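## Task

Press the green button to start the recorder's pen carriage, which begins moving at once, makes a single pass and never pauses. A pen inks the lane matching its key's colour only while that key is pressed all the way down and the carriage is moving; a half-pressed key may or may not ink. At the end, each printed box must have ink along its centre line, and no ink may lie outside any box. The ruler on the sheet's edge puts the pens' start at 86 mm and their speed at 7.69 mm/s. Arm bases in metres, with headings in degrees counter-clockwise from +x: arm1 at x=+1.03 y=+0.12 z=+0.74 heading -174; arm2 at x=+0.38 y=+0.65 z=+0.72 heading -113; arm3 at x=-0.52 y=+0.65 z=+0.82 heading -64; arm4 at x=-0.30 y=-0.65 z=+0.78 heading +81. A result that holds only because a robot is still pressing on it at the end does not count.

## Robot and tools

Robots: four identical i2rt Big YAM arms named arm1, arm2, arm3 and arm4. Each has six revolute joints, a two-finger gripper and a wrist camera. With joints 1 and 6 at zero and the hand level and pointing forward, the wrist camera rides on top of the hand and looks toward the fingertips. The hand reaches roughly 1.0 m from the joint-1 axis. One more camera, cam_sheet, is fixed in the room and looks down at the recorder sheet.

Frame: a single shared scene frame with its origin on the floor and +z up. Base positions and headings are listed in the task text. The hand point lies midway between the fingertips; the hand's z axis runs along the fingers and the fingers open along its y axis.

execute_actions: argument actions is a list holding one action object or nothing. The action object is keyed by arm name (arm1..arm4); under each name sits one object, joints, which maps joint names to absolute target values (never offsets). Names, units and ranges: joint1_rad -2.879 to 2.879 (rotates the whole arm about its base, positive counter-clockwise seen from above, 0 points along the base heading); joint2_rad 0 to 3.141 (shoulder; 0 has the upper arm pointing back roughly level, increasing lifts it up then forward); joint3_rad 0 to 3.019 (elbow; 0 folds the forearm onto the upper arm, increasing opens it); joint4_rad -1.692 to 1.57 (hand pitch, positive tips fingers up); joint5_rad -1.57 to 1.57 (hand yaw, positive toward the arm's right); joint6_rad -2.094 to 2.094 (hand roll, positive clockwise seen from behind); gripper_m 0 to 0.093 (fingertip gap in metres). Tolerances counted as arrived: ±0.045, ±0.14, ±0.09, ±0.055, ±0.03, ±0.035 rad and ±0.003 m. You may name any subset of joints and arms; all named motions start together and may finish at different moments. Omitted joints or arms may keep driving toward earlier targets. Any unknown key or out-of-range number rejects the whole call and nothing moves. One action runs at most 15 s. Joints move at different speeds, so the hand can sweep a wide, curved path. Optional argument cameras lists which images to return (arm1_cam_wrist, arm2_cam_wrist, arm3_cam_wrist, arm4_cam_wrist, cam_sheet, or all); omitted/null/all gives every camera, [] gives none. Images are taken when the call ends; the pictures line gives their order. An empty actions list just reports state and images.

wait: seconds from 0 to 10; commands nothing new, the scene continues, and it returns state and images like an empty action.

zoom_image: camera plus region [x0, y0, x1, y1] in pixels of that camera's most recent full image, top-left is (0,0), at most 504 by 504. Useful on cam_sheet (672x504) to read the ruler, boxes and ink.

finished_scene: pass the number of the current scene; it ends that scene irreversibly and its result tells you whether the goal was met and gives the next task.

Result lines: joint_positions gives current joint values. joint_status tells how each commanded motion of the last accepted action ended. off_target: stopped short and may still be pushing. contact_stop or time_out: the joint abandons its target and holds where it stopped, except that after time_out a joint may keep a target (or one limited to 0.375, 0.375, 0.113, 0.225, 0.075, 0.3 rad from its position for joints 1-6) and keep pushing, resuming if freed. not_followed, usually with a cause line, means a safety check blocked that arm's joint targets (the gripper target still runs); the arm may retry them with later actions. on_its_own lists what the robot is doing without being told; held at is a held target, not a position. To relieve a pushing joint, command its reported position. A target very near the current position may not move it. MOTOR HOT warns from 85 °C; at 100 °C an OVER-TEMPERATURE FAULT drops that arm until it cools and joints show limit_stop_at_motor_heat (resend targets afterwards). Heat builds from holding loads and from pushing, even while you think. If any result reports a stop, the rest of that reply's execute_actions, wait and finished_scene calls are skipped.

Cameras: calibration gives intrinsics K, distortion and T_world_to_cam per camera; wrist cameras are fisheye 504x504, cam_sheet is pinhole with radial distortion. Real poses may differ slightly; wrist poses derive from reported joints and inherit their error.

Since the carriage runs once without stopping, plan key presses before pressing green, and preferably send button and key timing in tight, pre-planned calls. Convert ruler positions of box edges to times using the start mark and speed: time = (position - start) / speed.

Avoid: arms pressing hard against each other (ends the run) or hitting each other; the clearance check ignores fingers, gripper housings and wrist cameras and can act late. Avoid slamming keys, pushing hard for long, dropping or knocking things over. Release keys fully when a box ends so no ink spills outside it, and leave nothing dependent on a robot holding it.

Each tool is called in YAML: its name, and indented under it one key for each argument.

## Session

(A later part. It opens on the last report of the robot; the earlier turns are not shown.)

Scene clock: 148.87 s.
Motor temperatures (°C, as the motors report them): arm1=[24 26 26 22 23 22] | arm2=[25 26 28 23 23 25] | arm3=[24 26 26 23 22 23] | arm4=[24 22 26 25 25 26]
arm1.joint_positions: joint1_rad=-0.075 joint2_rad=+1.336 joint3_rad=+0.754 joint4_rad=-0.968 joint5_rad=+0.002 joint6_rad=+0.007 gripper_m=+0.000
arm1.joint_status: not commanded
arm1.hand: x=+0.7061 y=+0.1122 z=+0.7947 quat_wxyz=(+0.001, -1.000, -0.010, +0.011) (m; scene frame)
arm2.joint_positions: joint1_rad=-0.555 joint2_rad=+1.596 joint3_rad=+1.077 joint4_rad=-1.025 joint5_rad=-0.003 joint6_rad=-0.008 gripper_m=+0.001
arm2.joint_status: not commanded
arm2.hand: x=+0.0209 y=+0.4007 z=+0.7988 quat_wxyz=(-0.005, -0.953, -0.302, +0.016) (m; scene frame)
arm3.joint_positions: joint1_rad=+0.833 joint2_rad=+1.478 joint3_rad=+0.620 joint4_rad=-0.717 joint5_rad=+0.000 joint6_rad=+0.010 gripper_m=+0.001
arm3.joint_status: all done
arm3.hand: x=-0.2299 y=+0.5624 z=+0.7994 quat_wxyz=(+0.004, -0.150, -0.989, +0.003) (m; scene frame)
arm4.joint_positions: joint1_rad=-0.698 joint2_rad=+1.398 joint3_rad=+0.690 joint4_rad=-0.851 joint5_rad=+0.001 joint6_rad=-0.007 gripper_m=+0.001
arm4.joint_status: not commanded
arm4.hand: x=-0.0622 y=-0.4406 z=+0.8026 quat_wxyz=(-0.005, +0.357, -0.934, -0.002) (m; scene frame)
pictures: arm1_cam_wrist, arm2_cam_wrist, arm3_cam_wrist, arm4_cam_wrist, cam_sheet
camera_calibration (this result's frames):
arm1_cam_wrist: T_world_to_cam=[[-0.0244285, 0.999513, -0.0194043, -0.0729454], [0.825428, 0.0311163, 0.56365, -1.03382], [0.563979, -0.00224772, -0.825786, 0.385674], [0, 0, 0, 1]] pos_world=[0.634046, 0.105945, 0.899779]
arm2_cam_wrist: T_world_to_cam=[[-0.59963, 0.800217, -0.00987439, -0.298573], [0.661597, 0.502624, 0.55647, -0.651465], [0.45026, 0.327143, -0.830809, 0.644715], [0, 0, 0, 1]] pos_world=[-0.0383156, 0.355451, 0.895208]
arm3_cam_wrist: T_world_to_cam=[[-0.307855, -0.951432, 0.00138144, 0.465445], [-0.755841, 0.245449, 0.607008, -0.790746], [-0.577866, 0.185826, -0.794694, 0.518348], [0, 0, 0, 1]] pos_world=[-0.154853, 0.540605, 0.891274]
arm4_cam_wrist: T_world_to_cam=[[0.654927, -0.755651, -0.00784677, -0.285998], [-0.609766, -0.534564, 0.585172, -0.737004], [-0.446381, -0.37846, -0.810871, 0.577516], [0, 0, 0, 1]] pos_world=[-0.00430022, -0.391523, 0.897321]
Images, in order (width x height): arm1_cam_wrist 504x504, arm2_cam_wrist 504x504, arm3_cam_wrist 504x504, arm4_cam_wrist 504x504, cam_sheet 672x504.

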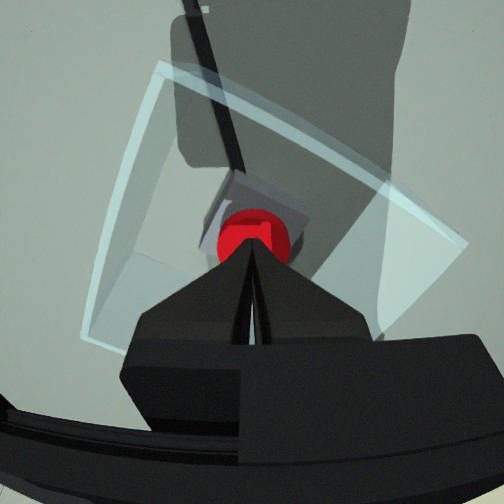

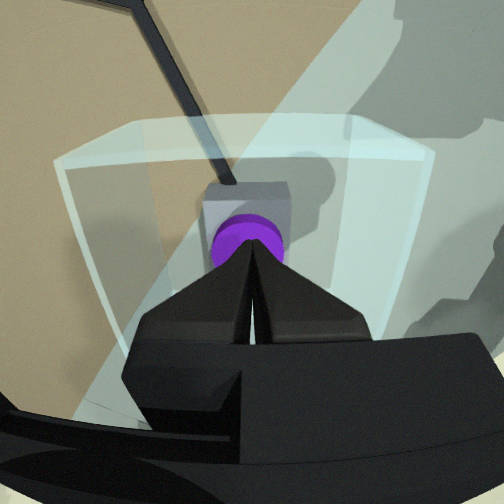

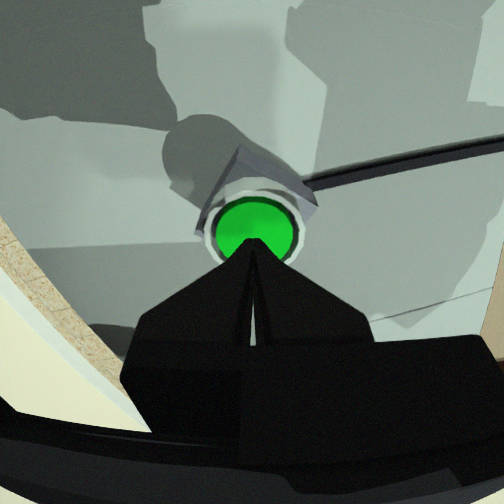

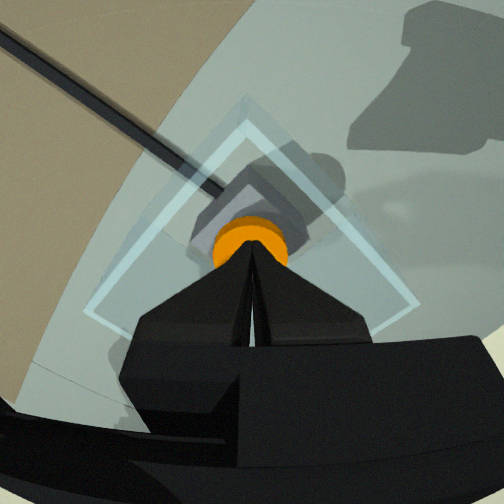

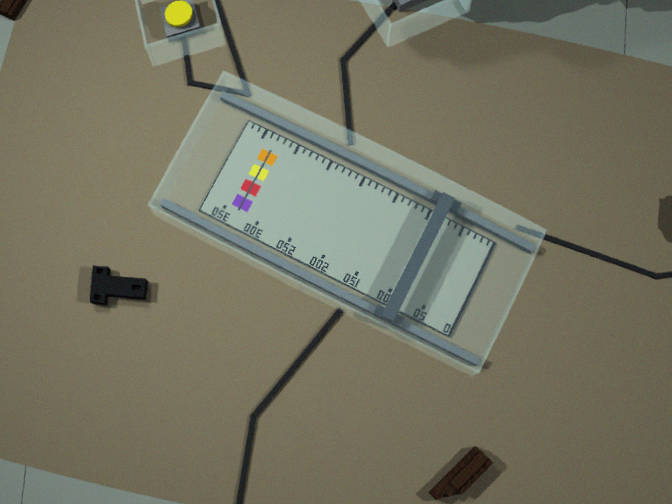

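execute_actions:
  actions:
    - {"arm3":{"joints":{"joint4_rad":-0.64}},"arm1":{"joints":{"joint3_rad":0.74}},"arm2":{"joints":{"joint3_rad":1.06}},"arm4":{"joints":{"joint3_rad":0.68}}}
  cameras: ["arm3_cam_wrist"]

execute_actions:
  actions:
    - {"arm3":{"joints":{"joint2_rad":1.64}}}
  cameras: ["arm3_cam_wrist"]

execute_actions:
  actions:
    - {"arm3":{"joints":{"joint2_rad":1.25,"joint3_rad":0.75,"joint4_rad":-1.06}}}
  cameras: []

execute_actions:
  actions:
    - {"arm3":{"joints":{"joint1_rad":0.166,"joint2_rad":1.55,"joint3_rad":1.05}}}
  cameras: []

execute_actions:
  actions:
    - {"arm3":{"joints":{"joint2_rad":1.76,"joint3_rad":0.995,"joint4_rad":-0.79}}}
  cameras: ["arm3_cam_wrist","cam_sheet"]

wait:
  seconds: 10

wait:
  seconds: 10

wait:
  seconds: 6.8

execute_actions:
  actions:
    - {"arm1":{"joints":{"joint2_rad":1.49}},"arm2":{"joints":{"joint2_rad":1.74}},"arm3":{"joints":{"joint2_rad":1.91}},"arm4":{"joints":{"joint2_rad":1.56}}}
  cameras: ["cam_sheet"]

wait:
  seconds: 0.6

execute_actions:
  actions:
    - {"arm1":{"joints":{"joint2_rad":1.32}},"arm2":{"joints":{"joint2_rad":1.58}},"arm3":{"joints":{"joint2_rad":1.74}},"arm4":{"joints":{"joint2_rad":1.39}}}
  cameras: ["cam_sheet"]

wait:
  seconds: 6

Scene clock: 164.50 s.
Motor temperatures (°C, as the motors report them): arm1=[24 26 26 22 23 22] | arm2=[25 26 28 23 23 25] | arm3=[24 25 25 23 22 23] | arm4=[24 22 26 25 25 26]
arm1.joint_positions: joint1_rad=-0.075 joint2_rad=+1.336 joint3_rad=+0.740 joint4_rad=-0.968 joint5_rad=+0.002 joint6_rad=+0.007 gripper_m=+0.000
arm1.joint_status: all done
arm1.hand: x=+0.7125 y=+0.1124 z=+0.7902 quat_wxyz=(+0.001, -1.000, -0.010, +0.004) (m; scene frame)
arm2.joint_positions: joint1_rad=-0.555 joint2_rad=+1.596 joint3_rad=+1.072 joint4_rad=-1.025 joint5_rad=-0.003 joint6_rad=-0.008 gripper_m=+0.001
arm2.joint_status: all done
arm2.hand: x=+0.0229 y=+0.4021 z=+0.7968 quat_wxyz=(-0.004, -0.953, -0.302, +0.013) (m; scene frame)
arm3.joint_positions: joint1_rad=+0.833 joint2_rad=+1.478 joint3_rad=+0.620 joint4_rad=-0.652 joint5_rad=+0.000 joint6_rad=+0.010 gripper_m=+0.001
arm3.joint_status: all done
arm3.hand: x=-0.2147 y=+0.5579 z=+0.7998 quat_wxyz=(-0.028, -0.150, -0.988, +0.008) (m; scene frame)
arm4.joint_positions: joint1_rad=-0.698 joint2_rad=+1.398 joint3_rad=+0.676 joint4_rad=-0.851 joint5_rad=+0.001 joint6_rad=-0.007 gripper_m=+0.001
arm4.joint_status: all done
arm4.hand: x=-0.0677 y=-0.4455 z=+0.7983 quat_wxyz=(+0.002, +0.357, -0.934, +0.001) (m; scene frame)
pictures: arm3_cam_wrist
camera_calibration (this result's frames):
arm3_cam_wrist: T_world_to_cam=[[-0.307429, -0.951571, -0.0000119689, 0.467077], [-0.791843, 0.255818, 0.554564, -0.74997], [-0.527704, 0.170499, -0.832141, 0.577547], [0, 0, 0, 1]] pos_world=[-0.145492, 0.537842, 0.896512]
Images, in order (width x height): arm3_cam_wrist 504x504.

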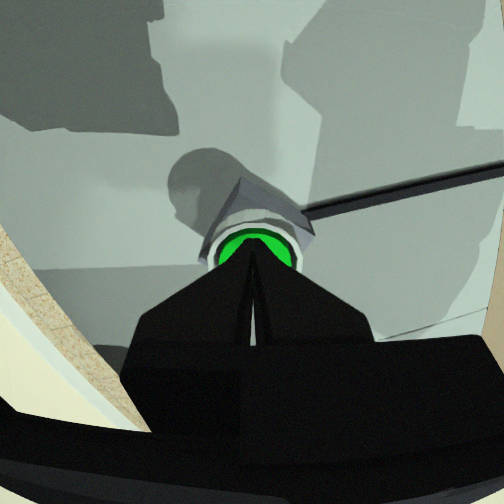

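Scene clock: 165.27 s.
Motor temperatures (°C, as the motors report them): arm1=[24 26 26 22 23 22] | arm2=[25 26 28 23 23 25] | arm3=[24 25 25 23 22 23] | arm4=[24 22 26 25 25 26]
arm1.joint_positions: joint1_rad=-0.075 joint2_rad=+1.336 joint3_rad=+0.740 joint4_rad=-0.968 joint5_rad=+0.002 joint6_rad=+0.007 gripper_m=+0.000
arm1.joint_status: not commanded
arm1.hand: x=+0.7125 y=+0.1124 z=+0.7902 quat_wxyz=(+0.001, -1.000, -0.010, +0.004) (m; scene frame)
arm2.joint_positions: joint1_rad=-0.555 joint2_rad=+1.596 joint3_rad=+1.072 joint4_rad=-1.025 joint5_rad=-0.003 joint6_rad=-0.008 gripper_m=+0.001
arm2.joint_status: not commanded
arm2.hand: x=+0.0229 y=+0.4021 z=+0.7968 quat_wxyz=(-0.004, -0.953, -0.302, +0.013) (m; scene frame)
arm3.joint_positions: joint1_rad=+0.833 joint2_rad=+1.594 joint3_rad=+0.632 joint4_rad=-0.649 joint5_rad=+0.000 joint6_rad=+0.010 gripper_m=+0.001
arm3.joint_status: all done
arm3.hand: x=-0.2262 y=+0.5611 z=+0.7688 quat_wxyz=(+0.022, -0.150, -0.988, +0.001) (m; scene frame)
arm4.joint_positions: joint1_rad=-0.698 joint2_rad=+1.398 joint3_rad=+0.676 joint4_rad=-0.851 joint5_rad=+0.001 joint6_rad=-0.007 gripper_m=+0.001
arm4.joint_status: not commanded
arm4.hand: x=-0.0677 y=-0.4455 z=+0.7983 quat_wxyz=(+0.002, +0.357, -0.934, +0.001) (m; scene frame)
pictures: arm3_cam_wrist
camera_calibration (this result's frames):
arm3_cam_wrist: T_world_to_cam=[[-0.308056, -0.951366, 0.00217648, 0.464646], [-0.734207, 0.239193, 0.635395, -0.782492], [-0.605014, 0.194139, -0.772184, 0.468312], [0, 0, 0, 1]] pos_world=[-0.148039, 0.538297, 0.857803]
Images, in order (width x height): arm3_cam_wrist 504x504.

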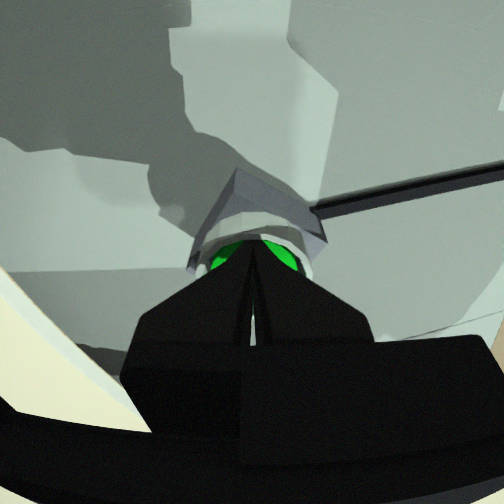

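Scene clock: 166.40 s.
Motor temperatures (°C, as the motors report them): arm1=[24 26 26 22 23 22] | arm2=[25 26 28 23 23 25] | arm3=[24 25 26 23 22 23] | arm4=[24 22 26 25 25 26]
arm1.joint_positions: joint1_rad=-0.075 joint2_rad=+1.336 joint3_rad=+0.740 joint4_rad=-0.968 joint5_rad=+0.002 joint6_rad=+0.007 gripper_m=+0.000
arm1.joint_status: not commanded
arm1.hand: x=+0.7125 y=+0.1124 z=+0.7902 quat_wxyz=(+0.001, -1.000, -0.010, +0.004) (m; scene frame)
arm2.joint_positions: joint1_rad=-0.555 joint2_rad=+1.596 joint3_rad=+1.072 joint4_rad=-1.025 joint5_rad=-0.003 joint6_rad=-0.008 gripper_m=+0.001
arm2.joint_status: not commanded
arm2.hand: x=+0.0229 y=+0.4021 z=+0.7968 quat_wxyz=(-0.004, -0.953, -0.302, +0.013) (m; scene frame)
arm3.joint_positions: joint1_rad=+0.833 joint2_rad=+1.236 joint3_rad=+0.724 joint4_rad=-1.050 joint5_rad=+0.000 joint6_rad=+0.010 gripper_m=+0.001
arm3.joint_status: all done
arm3.hand: x=-0.2357 y=+0.5649 z=+0.8978 quat_wxyz=(-0.003, -0.150, -0.989, +0.004) (m; scene frame)
arm4.joint_positions: joint1_rad=-0.698 joint2_rad=+1.398 joint3_rad=+0.676 joint4_rad=-0.851 joint5_rad=+0.001 joint6_rad=-0.007 gripper_m=+0.001
arm4.joint_status: not commanded
arm4.hand: x=-0.0677 y=-0.4455 z=+0.7983 quat_wxyz=(+0.002, +0.357, -0.934, +0.001) (m; scene frame)
pictures: none
No camera images: the call's "cameras" was empty. Leave "cameras" out to get every camera's image.

Scene clock: 167.67 s.
Motor temperatures (°C, as the motors report them): arm1=[24 26 26 22 23 22] | arm2=[25 26 28 23 23 25] | arm3=[24 25 26 23 22 23] | arm4=[24 22 26 25 25 26]
arm1.joint_positions: joint1_rad=-0.075 joint2_rad=+1.336 joint3_rad=+0.740 joint4_rad=-0.968 joint5_rad=+0.002 joint6_rad=+0.007 gripper_m=+0.000
arm1.joint_status: not commanded
arm1.hand: x=+0.7125 y=+0.1124 z=+0.7902 quat_wxyz=(+0.001, -1.000, -0.010, +0.004) (m; scene frame)
arm2.joint_positions: joint1_rad=-0.555 joint2_rad=+1.596 joint3_rad=+1.072 joint4_rad=-1.025 joint5_rad=-0.003 joint6_rad=-0.008 gripper_m=+0.001
arm2.joint_status: not commanded
arm2.hand: x=+0.0229 y=+0.4021 z=+0.7968 quat_wxyz=(-0.004, -0.953, -0.302, +0.013) (m; scene frame)
arm3.joint_positions: joint1_rad=+0.157 joint2_rad=+1.543 joint3_rad=+1.019 joint4_rad=-1.056 joint5_rad=+0.000 joint6_rad=+0.010 gripper_m=+0.001
arm3.joint_status: all done
arm3.hand: x=-0.2887 y=+0.3147 z=+0.8960 quat_wxyz=(+0.005, -0.469, -0.883, +0.002) (m; scene frame)
arm4.joint_positions: joint1_rad=-0.698 joint2_rad=+1.398 joint3_rad=+0.676 joint4_rad=-0.851 joint5_rad=+0.001 joint6_rad=-0.007 gripper_m=+0.001
arm4.joint_status: not commanded
arm4.hand: x=-0.0677 y=-0.4455 z=+0.7983 quat_wxyz=(+0.002, +0.357, -0.934, +0.001) (m; scene frame)
pictures: none
No camera images: the call's "cameras" was empty. Leave "cameras" out to get every camera's image.

Scene clock: 168.80 s.
Motor temperatures (°C, as the motors report them): arm1=[24 26 26 22 23 22] | arm2=[25 26 28 23 23 25] | arm3=[24 25 26 23 22 23] | arm4=[24 22 26 25 25 26]
arm1.joint_positions: joint1_rad=-0.075 joint2_rad=+1.336 joint3_rad=+0.740 joint4_rad=-0.968 joint5_rad=+0.002 joint6_rad=+0.007 gripper_m=+0.000
arm1.joint_status: not commanded
arm1.hand: x=+0.7125 y=+0.1124 z=+0.7902 quat_wxyz=(+0.001, -1.000, -0.010, +0.004) (m; scene frame)
arm2.joint_positions: joint1_rad=-0.555 joint2_rad=+1.596 joint3_rad=+1.072 joint4_rad=-1.025 joint5_rad=-0.003 joint6_rad=-0.008 gripper_m=+0.001
arm2.joint_status: not commanded
arm2.hand: x=+0.0229 y=+0.4021 z=+0.7968 quat_wxyz=(-0.004, -0.953, -0.302, +0.013) (m; scene frame)
arm3.joint_positions: joint1_rad=+0.157 joint2_rad=+1.770 joint3_rad=+0.991 joint4_rad=-0.802 joint5_rad=+0.000 joint6_rad=+0.010 gripper_m=+0.001
arm3.joint_status: all done
arm3.hand: x=-0.2748 y=+0.2933 z=+0.7963 quat_wxyz=(+0.005, -0.469, -0.883, +0.002) (m; scene frame)
arm4.joint_positions: joint1_rad=-0.698 joint2_rad=+1.398 joint3_rad=+0.676 joint4_rad=-0.851 joint5_rad=+0.001 joint6_rad=-0.007 gripper_m=+0.001
arm4.joint_status: not commanded
arm4.hand: x=-0.0677 y=-0.4455 z=+0.7983 quat_wxyz=(+0.002, +0.357, -0.934, +0.001) (m; scene frame)
pictures: arm3_cam_wrist, cam_sheet
camera_calibration (this result's frames):
arm3_cam_wrist: T_world_to_cam=[[-0.83544, -0.54958, 0.0012605, -0.0671884], [-0.435972, 0.664133, 0.607335, -0.791973], [-0.334616, 0.506843, -0.794445, 0.512486], [0, 0, 0, 1]] pos_world=[-0.229924, 0.2293, 0.888219]
Images, in order (width x height): arm3_cam_wrist 504x504, cam_sheet 672x504.

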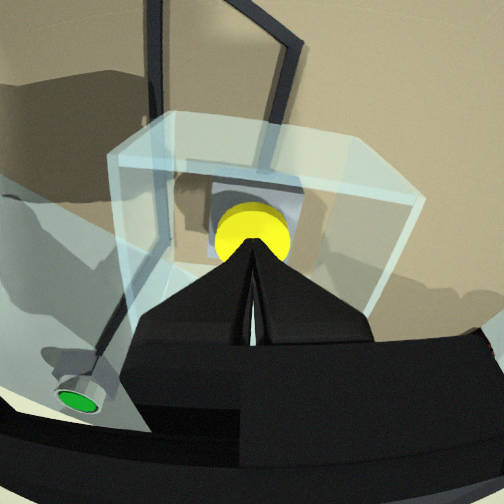

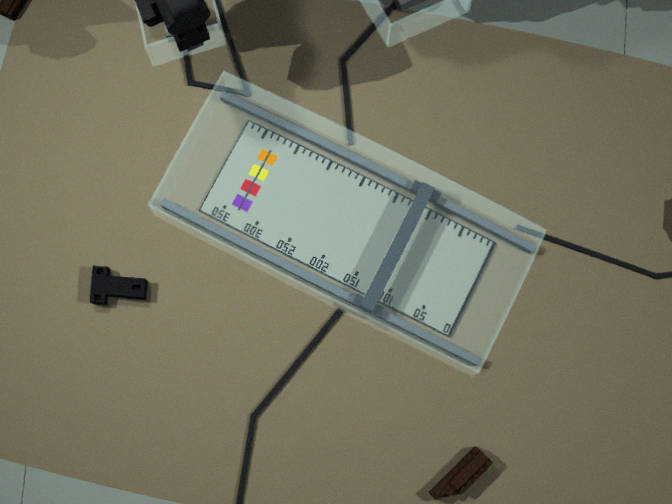

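Scene clock: 178.80 s.
Motor temperatures (°C, as the motors report them): arm1=[24 26 26 22 23 22] | arm2=[25 26 28 23 23 25] | arm3=[24 26 26 23 22 23] | arm4=[24 22 26 25 25 26]
arm1.joint_positions: joint1_rad=-0.075 joint2_rad=+1.336 joint3_rad=+0.740 joint4_rad=-0.968 joint5_rad=+0.002 joint6_rad=+0.007 gripper_m=+0.000
arm1.joint_status: not commanded
arm1.hand: x=+0.7125 y=+0.1124 z=+0.7902 quat_wxyz=(+0.001, -1.000, -0.010, +0.004) (m; scene frame)
arm2.joint_positions: joint1_rad=-0.555 joint2_rad=+1.596 joint3_rad=+1.072 joint4_rad=-1.025 joint5_rad=-0.003 joint6_rad=-0.008 gripper_m=+0.001
arm2.joint_status: not commanded
arm2.hand: x=+0.0229 y=+0.4021 z=+0.7968 quat_wxyz=(-0.004, -0.953, -0.302, +0.013) (m; scene frame)
arm3.joint_positions: joint1_rad=+0.157 joint2_rad=+1.770 joint3_rad=+0.991 joint4_rad=-0.802 joint5_rad=+0.000 joint6_rad=+0.010 gripper_m=+0.001
arm3.joint_status: all done
arm3.hand: x=-0.2748 y=+0.2933 z=+0.7963 quat_wxyz=(+0.005, -0.469, -0.883, +0.002) (m; scene frame)
arm4.joint_positions: joint1_rad=-0.698 joint2_rad=+1.398 joint3_rad=+0.676 joint4_rad=-0.851 joint5_rad=+0.001 joint6_rad=-0.007 gripper_m=+0.001
arm4.joint_status: not commanded
arm4.hand: x=-0.0677 y=-0.4455 z=+0.7983 quat_wxyz=(+0.002, +0.357, -0.934, +0.001) (m; scene frame)
wait: 10.00 s; at rest by 0.27 s
pictures: arm1_cam_wrist, arm2_cam_wrist, arm3_cam_wrist, arm4_cam_wrist, cam_sheet
camera_calibration (this result's frames):
arm1_cam_wrist: T_world_to_cam=[[-0.0241479, 0.999521, -0.019373, -0.0732745], [0.817393, 0.0308974, 0.575251, -1.04002], [0.575574, -0.00194426, -0.817747, 0.36364], [0, 0, 0, 1]] pos_world=[0.639032, 0.10608, 0.894218]
arm2_cam_wrist: T_world_to_cam=[[-0.599569, 0.80026, -0.0100847, -0.298358], [0.658978, 0.50079, 0.561211, -0.655426], [0.454165, 0.329839, -0.827612, 0.637998], [0, 0, 0, 1]] pos_world=[-0.0367311, 0.356558, 0.892838]
arm3_cam_wrist: T_world_to_cam=[[-0.83544, -0.54958, 0.0012605, -0.0671884], [-0.435972, 0.664133, 0.607335, -0.791973], [-0.334616, 0.506843, -0.794445, 0.512486], [0, 0, 0, 1]] pos_world=[-0.229924, 0.2293, 0.888219]
arm4_cam_wrist: T_world_to_cam=[[0.654842, -0.755727, -0.00770126, -0.286258], [-0.603175, -0.52874, 0.597171, -0.747016], [-0.45537, -0.386408, -0.802077, 0.558538], [0, 0, 0, 1]] pos_world=[-0.00878633, -0.395487, 0.891882]
Images, in order (width x height): arm1_cam_wrist 504x504, arm2_cam_wrist 504x504, arm3_cam_wrist 504x504, arm4_cam_wrist 504x504, cam_sheet 672x504.

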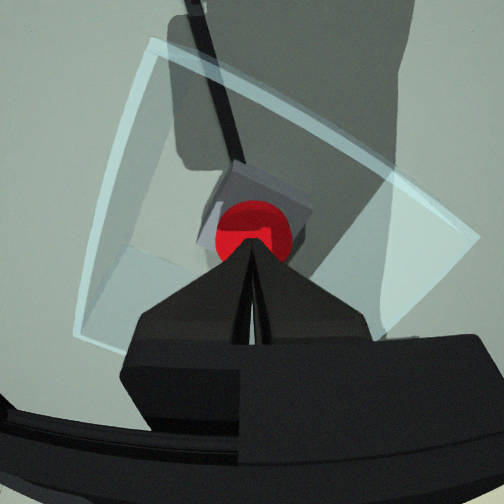

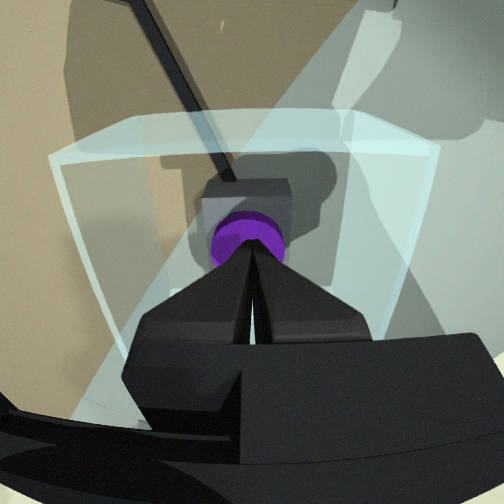

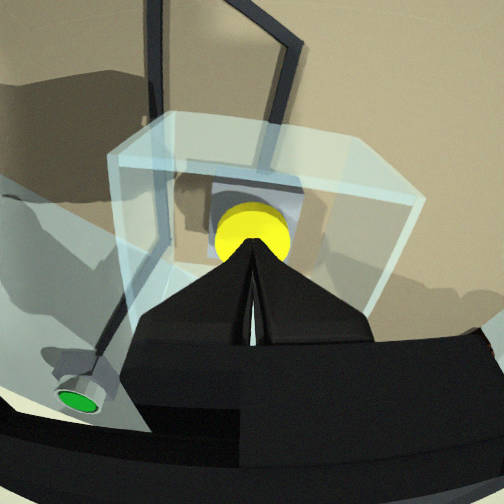

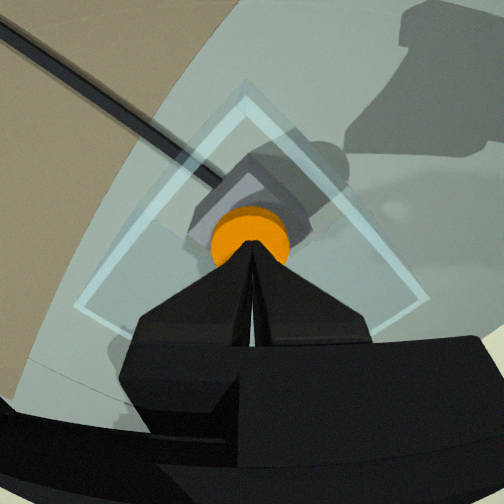

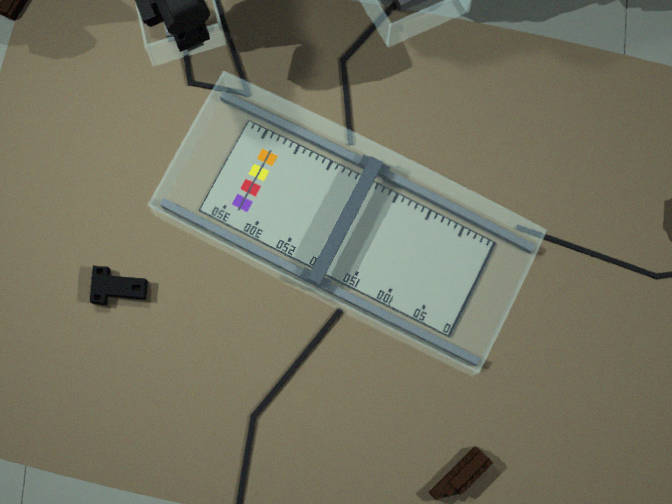

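Scene clock: 188.80 s.
Motor temperatures (°C, as the motors report them): arm1=[24 26 26 22 23 22] | arm2=[25 27 28 23 23 25] | arm3=[24 26 26 23 22 23] | arm4=[24 22 26 25 25 26]
arm1.joint_positions: joint1_rad=-0.075 joint2_rad=+1.336 joint3_rad=+0.740 joint4_rad=-0.968 joint5_rad=+0.002 joint6_rad=+0.007 gripper_m=+0.000
arm1.joint_status: not commanded
arm1.hand: x=+0.7125 y=+0.1124 z=+0.7902 quat_wxyz=(+0.001, -1.000, -0.010, +0.004) (m; scene frame)
arm2.joint_positions: joint1_rad=-0.555 joint2_rad=+1.596 joint3_rad=+1.072 joint4_rad=-1.025 joint5_rad=-0.003 joint6_rad=-0.008 gripper_m=+0.001
arm2.joint_status: not commanded
arm2.hand: x=+0.0229 y=+0.4021 z=+0.7968 quat_wxyz=(-0.004, -0.953, -0.302, +0.013) (m; scene frame)
arm3.joint_positions: joint1_rad=+0.157 joint2_rad=+1.770 joint3_rad=+0.991 joint4_rad=-0.802 joint5_rad=+0.000 joint6_rad=+0.010 gripper_m=+0.001
arm3.joint_status: all done
arm3.hand: x=-0.2748 y=+0.2933 z=+0.7963 quat_wxyz=(+0.005, -0.469, -0.883, +0.002) (m; scene frame)
arm4.joint_positions: joint1_rad=-0.698 joint2_rad=+1.398 joint3_rad=+0.676 joint4_rad=-0.851 joint5_rad=+0.001 joint6_rad=-0.007 gripper_m=+0.001
arm4.joint_status: not commanded
arm4.hand: x=-0.0677 y=-0.4455 z=+0.7983 quat_wxyz=(+0.002, +0.357, -0.934, +0.001) (m; scene frame)
wait: 10.00 s; at rest by 0.27 s
pictures: arm1_cam_wrist, arm2_cam_wrist, arm3_cam_wrist, arm4_cam_wrist, cam_sheet
camera_calibration (this result's frames):
arm1_cam_wrist: T_world_to_cam=[[-0.0241479, 0.999521, -0.019373, -0.0732745], [0.817393, 0.0308974, 0.575251, -1.04002], [0.575574, -0.00194426, -0.817747, 0.36364], [0, 0, 0, 1]] pos_world=[0.639032, 0.10608, 0.894218]
arm2_cam_wrist: T_world_to_cam=[[-0.599569, 0.80026, -0.0100847, -0.298358], [0.658978, 0.50079, 0.561211, -0.655426], [0.454165, 0.329839, -0.827612, 0.637998], [0, 0, 0, 1]] pos_world=[-0.0367311, 0.356558, 0.892838]
arm3_cam_wrist: T_world_to_cam=[[-0.83544, -0.54958, 0.0012605, -0.0671884], [-0.435972, 0.664133, 0.607335, -0.791973], [-0.334616, 0.506843, -0.794445, 0.512486], [0, 0, 0, 1]] pos_world=[-0.229924, 0.2293, 0.888219]
arm4_cam_wrist: T_world_to_cam=[[0.654842, -0.755727, -0.00770126, -0.286258], [-0.603175, -0.52874, 0.597171, -0.747016], [-0.45537, -0.386408, -0.802077, 0.558538], [0, 0, 0, 1]] pos_world=[-0.00878633, -0.395487, 0.891882]
Images, in order (width x height): arm1_cam_wrist 504x504, arm2_cam_wrist 504x504, arm3_cam_wrist 504x504, arm4_cam_wrist 504x504, cam_sheet 672x504.

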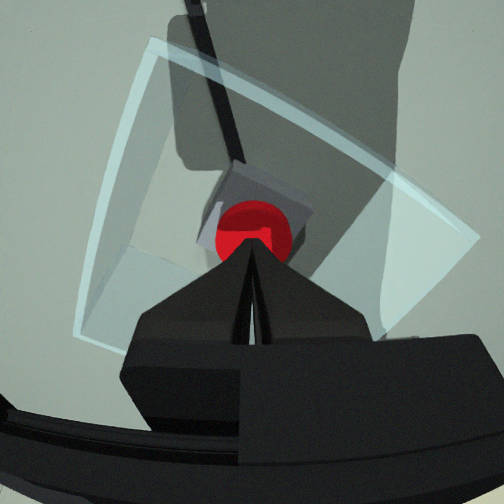

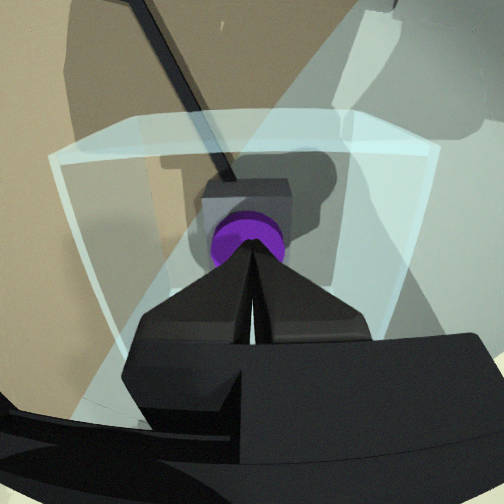

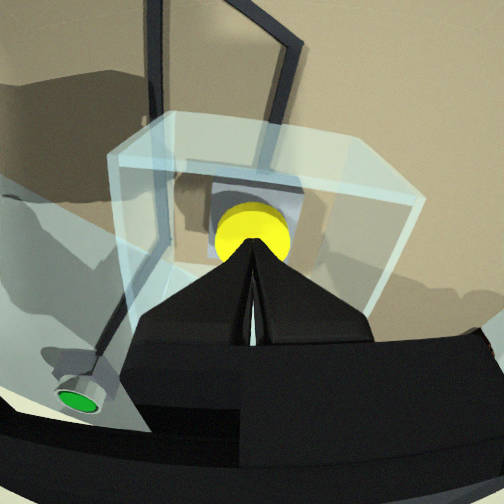

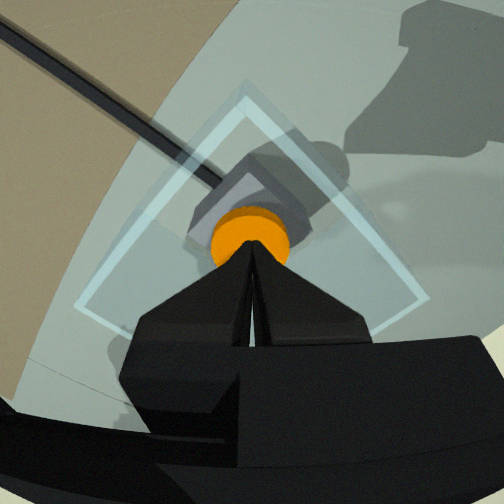

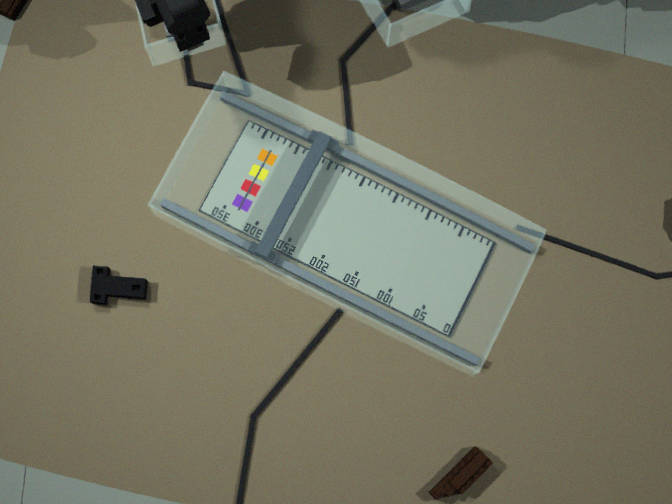

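Scene clock: 195.60 s.
Motor temperatures (°C, as the motors report them): arm1=[24 26 26 22 23 22] | arm2=[25 27 28 23 23 25] | arm3=[24 26 26 23 22 23] | arm4=[24 22 26 25 25 26]
arm1.joint_positions: joint1_rad=-0.075 joint2_rad=+1.336 joint3_rad=+0.740 joint4_rad=-0.968 joint5_rad=+0.002 joint6_rad=+0.007 gripper_m=+0.000
arm1.joint_status: not commanded
arm1.hand: x=+0.7125 y=+0.1124 z=+0.7902 quat_wxyz=(+0.001, -1.000, -0.010, +0.004) (m; scene frame)
arm2.joint_positions: joint1_rad=-0.555 joint2_rad=+1.596 joint3_rad=+1.072 joint4_rad=-1.025 joint5_rad=-0.003 joint6_rad=-0.008 gripper_m=+0.001
arm2.joint_status: not commanded
arm2.hand: x=+0.0229 y=+0.4021 z=+0.7968 quat_wxyz=(-0.004, -0.953, -0.302, +0.013) (m; scene frame)
arm3.joint_positions: joint1_rad=+0.157 joint2_rad=+1.770 joint3_rad=+0.991 joint4_rad=-0.802 joint5_rad=+0.000 joint6_rad=+0.010 gripper_m=+0.001
arm3.joint_status: all done
arm3.hand: x=-0.2748 y=+0.2933 z=+0.7963 quat_wxyz=(+0.005, -0.469, -0.883, +0.002) (m; scene frame)
arm4.joint_positions: joint1_rad=-0.698 joint2_rad=+1.398 joint3_rad=+0.676 joint4_rad=-0.851 joint5_rad=+0.001 joint6_rad=-0.007 gripper_m=+0.001
arm4.joint_status: not commanded
arm4.hand: x=-0.0677 y=-0.4455 z=+0.7983 quat_wxyz=(+0.002, +0.357, -0.934, +0.001) (m; scene frame)
wait: 6.80 s; at rest by 0.27 s
pictures: arm1_cam_wrist, arm2_cam_wrist, arm3_cam_wrist, arm4_cam_wrist, cam_sheet
camera_calibration (this result's frames):
arm1_cam_wrist: T_world_to_cam=[[-0.0241479, 0.999521, -0.019373, -0.0732745], [0.817393, 0.0308974, 0.575251, -1.04002], [0.575574, -0.00194426, -0.817747, 0.36364], [0, 0, 0, 1]] pos_world=[0.639032, 0.10608, 0.894218]
arm2_cam_wrist: T_world_to_cam=[[-0.599569, 0.80026, -0.0100847, -0.298358], [0.658978, 0.50079, 0.561211, -0.655426], [0.454165, 0.329839, -0.827612, 0.637998], [0, 0, 0, 1]] pos_world=[-0.0367311, 0.356558, 0.892838]
arm3_cam_wrist: T_world_to_cam=[[-0.83544, -0.54958, 0.0012605, -0.0671884], [-0.435972, 0.664133, 0.607335, -0.791973], [-0.334616, 0.506843, -0.794445, 0.512486], [0, 0, 0, 1]] pos_world=[-0.229924, 0.2293, 0.888219]
arm4_cam_wrist: T_world_to_cam=[[0.654842, -0.755727, -0.00770126, -0.286258], [-0.603175, -0.52874, 0.597171, -0.747016], [-0.45537, -0.386408, -0.802077, 0.558538], [0, 0, 0, 1]] pos_world=[-0.00878633, -0.395487, 0.891882]
Images, in order (width x height): arm1_cam_wrist 504x504, arm2_cam_wrist 504x504, arm3_cam_wrist 504x504, arm4_cam_wrist 504x504, cam_sheet 672x504.

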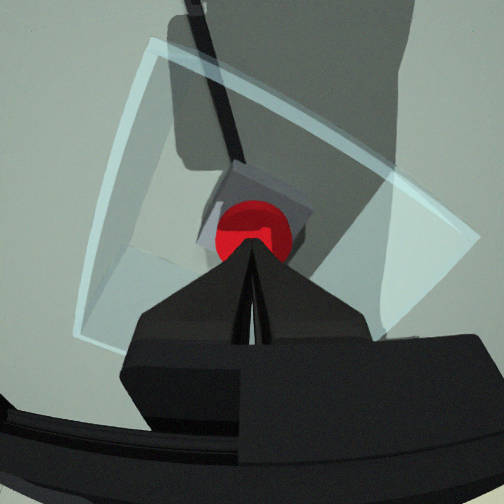

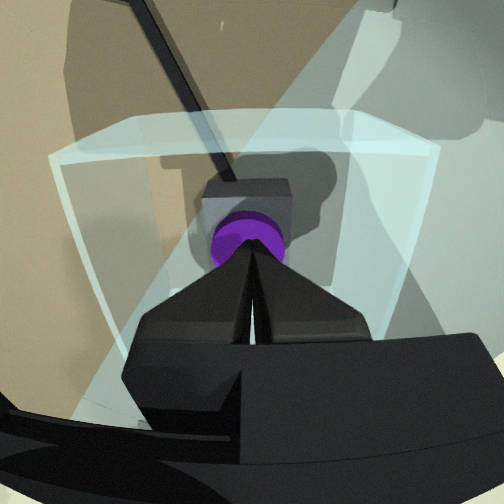

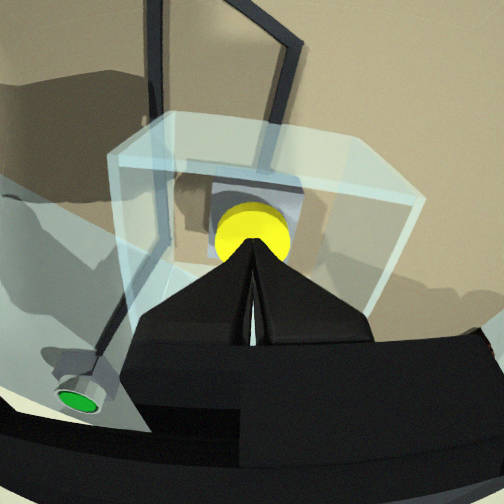

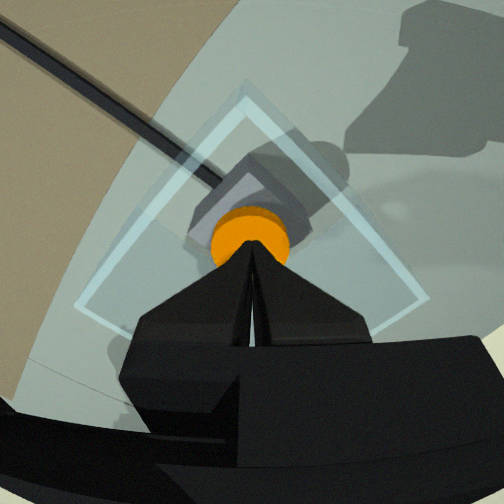

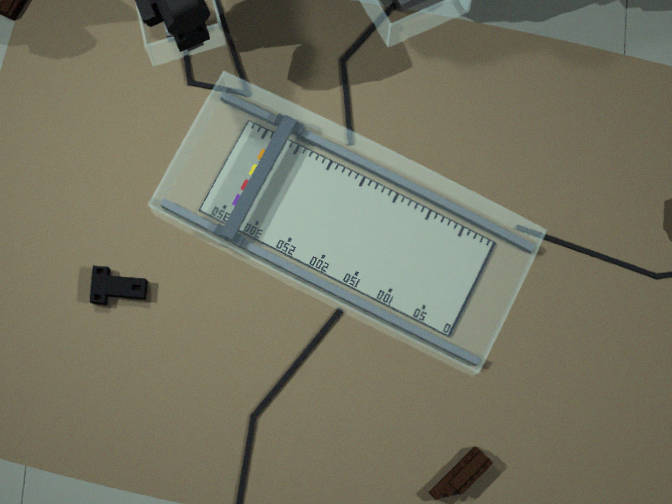

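Scene clock: 196.43 s.
Motor temperatures (°C, as the motors report them): arm1=[24 26 26 22 23 22] | arm2=[25 27 28 23 23 25] | arm3=[24 26 26 23 22 23] | arm4=[24 22 26 25 25 26]
arm1.joint_positions: joint1_rad=-0.075 joint2_rad=+1.443 joint3_rad=+0.755 joint4_rad=-0.971 joint5_rad=+0.002 joint6_rad=+0.007 gripper_m=+0.000
arm1.joint_status: all done
arm1.hand: x=+0.7160 y=+0.1125 z=+0.7632 quat_wxyz=(+0.002, -0.999, -0.010, -0.044) (m; scene frame)
arm2.joint_positions: joint1_rad=-0.555 joint2_rad=+1.678 joint3_rad=+1.082 joint4_rad=-1.028 joint5_rad=-0.002 joint6_rad=-0.007 gripper_m=+0.001
arm2.joint_status: all done
arm2.hand: x=+0.0244 y=+0.4034 z=+0.7661 quat_wxyz=(+0.007, -0.953, -0.302, -0.022) (m; scene frame)
arm3.joint_positions: joint1_rad=+0.157 joint2_rad=+1.853 joint3_rad=+1.003 joint4_rad=-0.796 joint5_rad=+0.000 joint6_rad=+0.010 gripper_m=+0.001
arm3.joint_status: all done
arm3.hand: x=-0.2786 y=+0.2984 z=+0.7656 quat_wxyz=(+0.034, -0.469, -0.882, -0.013) (m; scene frame)
arm4.joint_positions: joint1_rad=-0.698 joint2_rad=+1.498 joint3_rad=+0.694 joint4_rad=-0.859 joint5_rad=+0.001 joint6_rad=-0.007 gripper_m=+0.001
arm4.joint_status: all done
arm4.hand: x=-0.0715 y=-0.4487 z=+0.7748 quat_wxyz=(+0.043, +0.357, -0.933, +0.017) (m; scene frame)
pictures: cam_sheet
Images, in order (width x height): cam_sheet 672x504.

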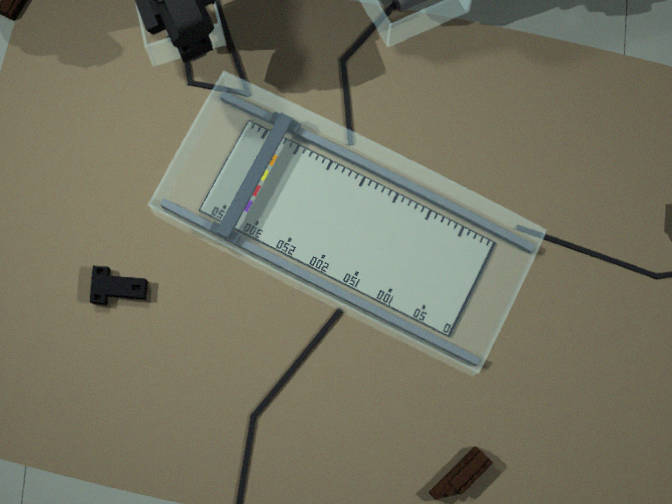

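Scene clock: 197.03 s.
Motor temperatures (°C, as the motors report them): arm1=[24 26 26 22 23 22] | arm2=[25 27 28 23 23 25] | arm3=[24 26 26 23 22 23] | arm4=[24 22 26 25 25 26]
arm1.joint_positions: joint1_rad=-0.075 joint2_rad=+1.443 joint3_rad=+0.755 joint4_rad=-0.971 joint5_rad=+0.002 joint6_rad=+0.007 gripper_m=+0.000
arm1.joint_status: all done
arm1.hand: x=+0.7160 y=+0.1125 z=+0.7632 quat_wxyz=(+0.002, -0.999, -0.010, -0.044) (m; scene frame)
arm2.joint_positions: joint1_rad=-0.555 joint2_rad=+1.678 joint3_rad=+1.082 joint4_rad=-1.028 joint5_rad=-0.002 joint6_rad=-0.007 gripper_m=+0.001
arm2.joint_status: all done
arm2.hand: x=+0.0244 y=+0.4034 z=+0.7661 quat_wxyz=(+0.007, -0.953, -0.302, -0.022) (m; scene frame)
arm3.joint_positions: joint1_rad=+0.157 joint2_rad=+1.853 joint3_rad=+1.003 joint4_rad=-0.796 joint5_rad=+0.000 joint6_rad=+0.010 gripper_m=+0.001
arm3.joint_status: all done
arm3.hand: x=-0.2786 y=+0.2984 z=+0.7656 quat_wxyz=(+0.034, -0.469, -0.882, -0.013) (m; scene frame)
arm4.joint_positions: joint1_rad=-0.698 joint2_rad=+1.498 joint3_rad=+0.694 joint4_rad=-0.859 joint5_rad=+0.001 joint6_rad=-0.007 gripper_m=+0.001
arm4.joint_status: all done
arm4.hand: x=-0.0715 y=-0.4487 z=+0.7748 quat_wxyz=(+0.043, +0.357, -0.933, +0.017) (m; scene frame)
wait: 0.60 s; at rest by 0.27 s
pictures: arm1_cam_wrist, arm2_cam_wrist, arm3_cam_wrist, arm4_cam_wrist, cam_sheet
camera_calibration (this result's frames):
arm1_cam_wrist: T_world_to_cam=[[-0.0222593, 0.999571, -0.0190565, -0.0754183], [0.758672, 0.0293024, 0.650813, -1.04276], [0.651092, 0.0000290059, -0.758998, 0.240458], [0, 0, 0, 1]] pos_world=[0.632876, 0.105934, 0.859714]
arm2_cam_wrist: T_world_to_cam=[[-0.598397, 0.801104, -0.0123786, -0.297367], [0.62325, 0.475144, 0.621126, -0.674535], [0.503468, 0.363965, -0.783613, 0.562808], [0, 0, 0, 1]] pos_world=[-0.0408956, 0.353881, 0.856314]
arm3_cam_wrist: T_world_to_cam=[[-0.835635, -0.549279, 0.00268845, -0.0687557], [-0.412367, 0.630564, 0.657528, -0.800153], [-0.362861, 0.548344, -0.753426, 0.432538], [0, 0, 0, 1]] pos_world=[-0.23046, 0.229602, 0.852193]
arm4_cam_wrist: T_world_to_cam=[[0.654367, -0.756147, -0.00675915, -0.287321], [-0.560903, -0.49136, 0.666299, -0.770669], [-0.50714, -0.432213, -0.745654, 0.468693], [0, 0, 0, 1]] pos_world=[-0.00656336, -0.393358, 0.861037]
Images, in order (width x height): arm1_cam_wrist 504x504, arm2_cam_wrist 504x504, arm3_cam_wrist 504x504, arm4_cam_wrist 504x504, cam_sheet 672x504.

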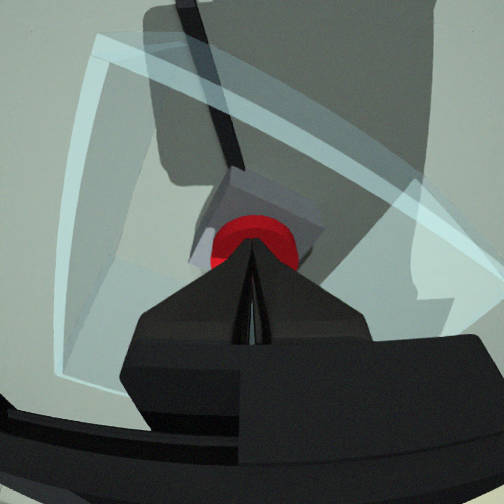

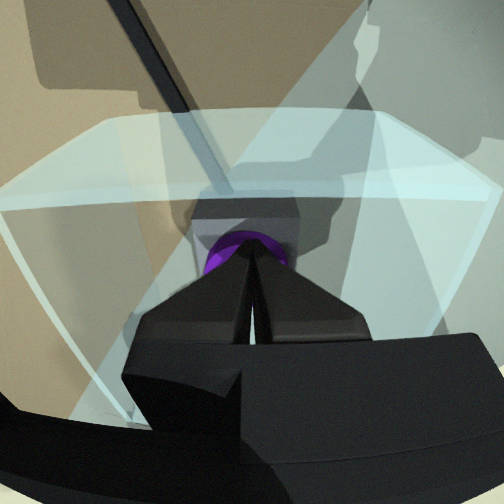

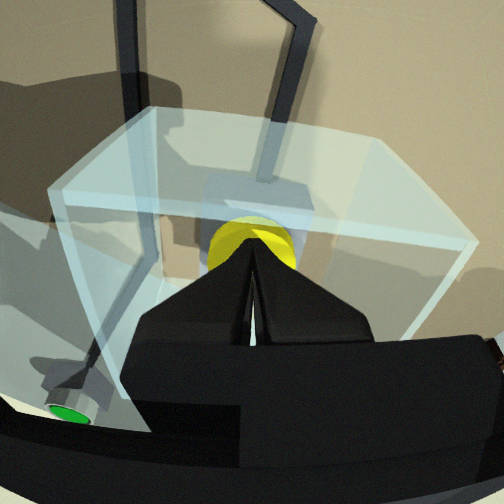

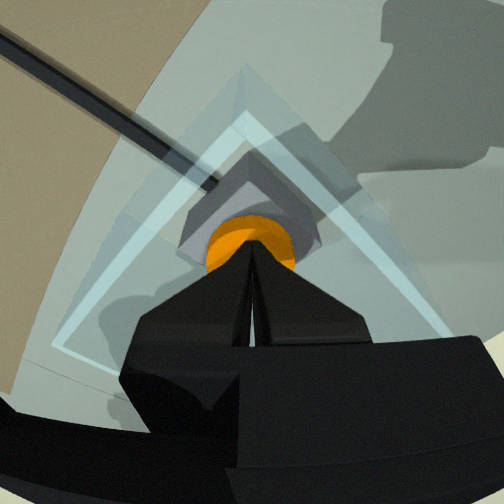

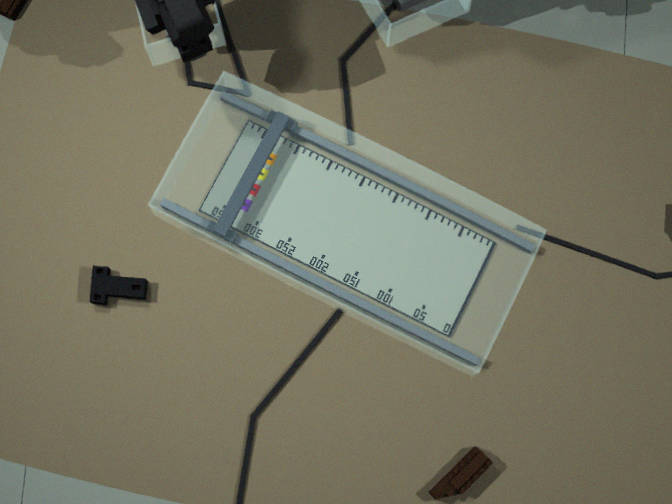

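Scene clock: 198.00 s.
Motor temperatures (°C, as the motors report them): arm1=[24 26 26 22 23 22] | arm2=[25 27 28 23 23 25] | arm3=[24 26 26 23 22 23] | arm4=[24 22 26 25 25 26]
arm1.joint_positions: joint1_rad=-0.075 joint2_rad=+1.315 joint3_rad=+0.739 joint4_rad=-0.971 joint5_rad=+0.002 joint6_rad=+0.007 gripper_m=+0.000
arm1.joint_status: all done
arm1.hand: x=+0.7123 y=+0.1124 z=+0.7961 quat_wxyz=(+0.001, -1.000, -0.010, +0.012) (m; scene frame)
arm2.joint_positions: joint1_rad=-0.555 joint2_rad=+1.584 joint3_rad=+1.070 joint4_rad=-1.028 joint5_rad=-0.002 joint6_rad=-0.007 gripper_m=+0.001
arm2.joint_status: all done
arm2.hand: x=+0.0233 y=+0.4025 z=+0.8010 quat_wxyz=(-0.005, -0.953, -0.302, +0.017) (m; scene frame)
arm3.joint_positions: joint1_rad=+0.157 joint2_rad=+1.735 joint3_rad=+0.996 joint4_rad=-0.796 joint5_rad=+0.000 joint6_rad=+0.010 gripper_m=+0.001
arm3.joint_status: all done
arm3.hand: x=-0.2695 y=+0.2858 z=+0.8123 quat_wxyz=(-0.016, -0.469, -0.883, +0.012) (m; scene frame)
arm4.joint_positions: joint1_rad=-0.698 joint2_rad=+1.388 joint3_rad=+0.676 joint4_rad=-0.853 joint5_rad=+0.001 joint6_rad=-0.007 gripper_m=+0.001
arm4.joint_status: all done
arm4.hand: x=-0.0670 y=-0.4448 z=+0.8012 quat_wxyz=(-0.003, +0.357, -0.934, +0.000) (m; scene frame)
pictures: cam_sheet
Images, in order (width x height): cam_sheet 672x504.

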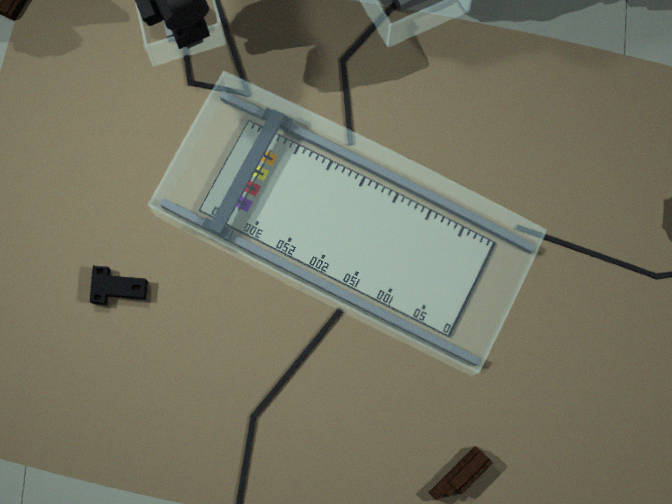

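Scene clock: 204.00 s.
Motor temperatures (°C, as the motors report them): arm1=[24 26 26 22 23 22] | arm2=[25 27 28 23 23 25] | arm3=[24 26 26 23 22 23] | arm4=[24 22 26 25 25 26]
arm1.joint_positions: joint1_rad=-0.075 joint2_rad=+1.315 joint3_rad=+0.739 joint4_rad=-0.971 joint5_rad=+0.002 joint6_rad=+0.007 gripper_m=+0.000
arm1.joint_status: all done
arm1.hand: x=+0.7123 y=+0.1124 z=+0.7961 quat_wxyz=(+0.001, -1.000, -0.010, +0.012) (m; scene frame)
arm2.joint_positions: joint1_rad=-0.555 joint2_rad=+1.584 joint3_rad=+1.070 joint4_rad=-1.028 joint5_rad=-0.002 joint6_rad=-0.007 gripper_m=+0.001
arm2.joint_status: all done
arm2.hand: x=+0.0233 y=+0.4025 z=+0.8010 quat_wxyz=(-0.005, -0.953, -0.302, +0.017) (m; scene frame)
arm3.joint_positions: joint1_rad=+0.157 joint2_rad=+1.735 joint3_rad=+0.996 joint4_rad=-0.796 joint5_rad=+0.000 joint6_rad=+0.010 gripper_m=+0.001
arm3.joint_status: all done
arm3.hand: x=-0.2695 y=+0.2858 z=+0.8123 quat_wxyz=(-0.016, -0.469, -0.883, +0.012) (m; scene frame)
arm4.joint_positions: joint1_rad=-0.698 joint2_rad=+1.388 joint3_rad=+0.676 joint4_rad=-0.853 joint5_rad=+0.001 joint6_rad=-0.007 gripper_m=+0.001
arm4.joint_status: all done
arm4.hand: x=-0.0670 y=-0.4448 z=+0.8012 quat_wxyz=(-0.003, +0.357, -0.934, +0.000) (m; scene frame)
wait: 6.00 s; at rest by 0.27 s
pictures: arm1_cam_wrist, arm2_cam_wrist, arm3_cam_wrist, arm4_cam_wrist, cam_sheet
camera_calibration (this result's frames):
arm1_cam_wrist: T_world_to_cam=[[-0.024474, 0.999512, -0.019409, -0.0728938], [0.826715, 0.0311514, 0.561758, -1.03916], [0.562088, -0.00229723, -0.827074, 0.385718], [0, 0, 0, 1]] pos_world=[0.6405, 0.106116, 0.90136]
arm2_cam_wrist: T_world_to_cam=[[-0.599336, 0.800442, -0.00943644, -0.298945], [0.66278, 0.502803, 0.554899, -0.654109], [0.448909, 0.326317, -0.831864, 0.646086], [0, 0, 0, 1]] pos_world=[-0.0356715, 0.357347, 0.897599]
arm3_cam_wrist: T_world_to_cam=[[-0.835272, -0.549837, 0.000267958, -0.0659619], [-0.451508, 0.686175, 0.570354, -0.774783], [-0.313786, 0.47628, -0.821399, 0.567016], [0, 0, 0, 1]] pos_world=[-0.226995, 0.22531, 0.907665]
arm4_cam_wrist: T_world_to_cam=[[0.654892, -0.755682, -0.00778958, -0.286015], [-0.607077, -0.53219, 0.59011, -0.744074], [-0.450082, -0.38173, -0.807285, 0.568021], [0, 0, 0, 1]] pos_world=[-0.00874635, -0.395295, 0.895413]
Images, in order (width x height): arm1_cam_wrist 504x504, arm2_cam_wrist 504x504, arm3_cam_wrist 504x504, arm4_cam_wrist 504x504, cam_sheet 672x504.

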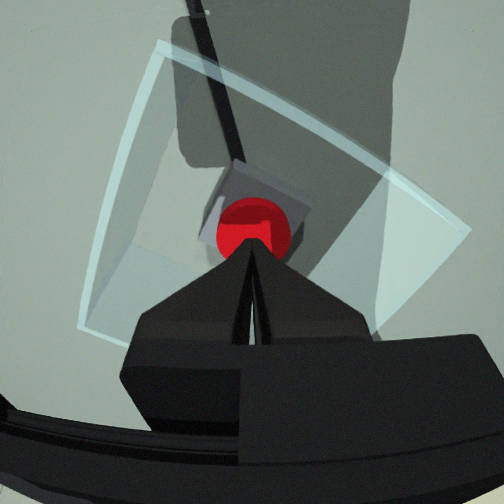

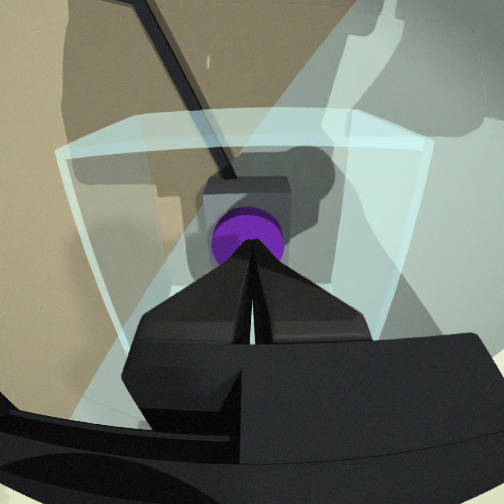

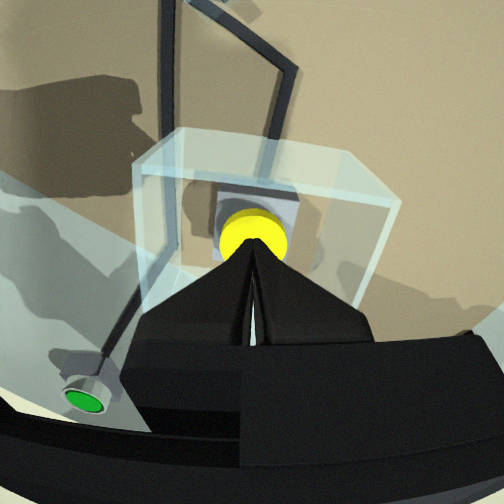

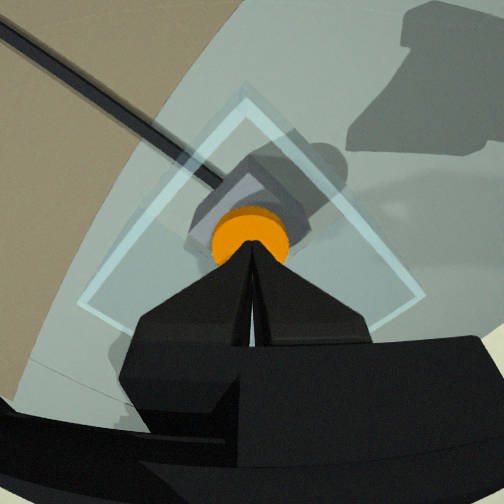

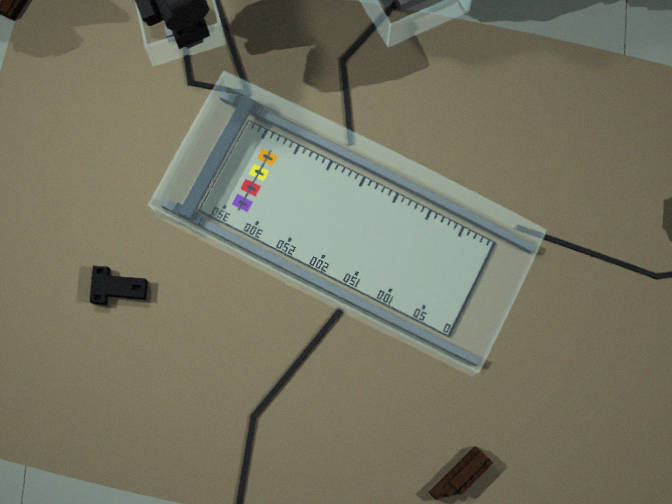

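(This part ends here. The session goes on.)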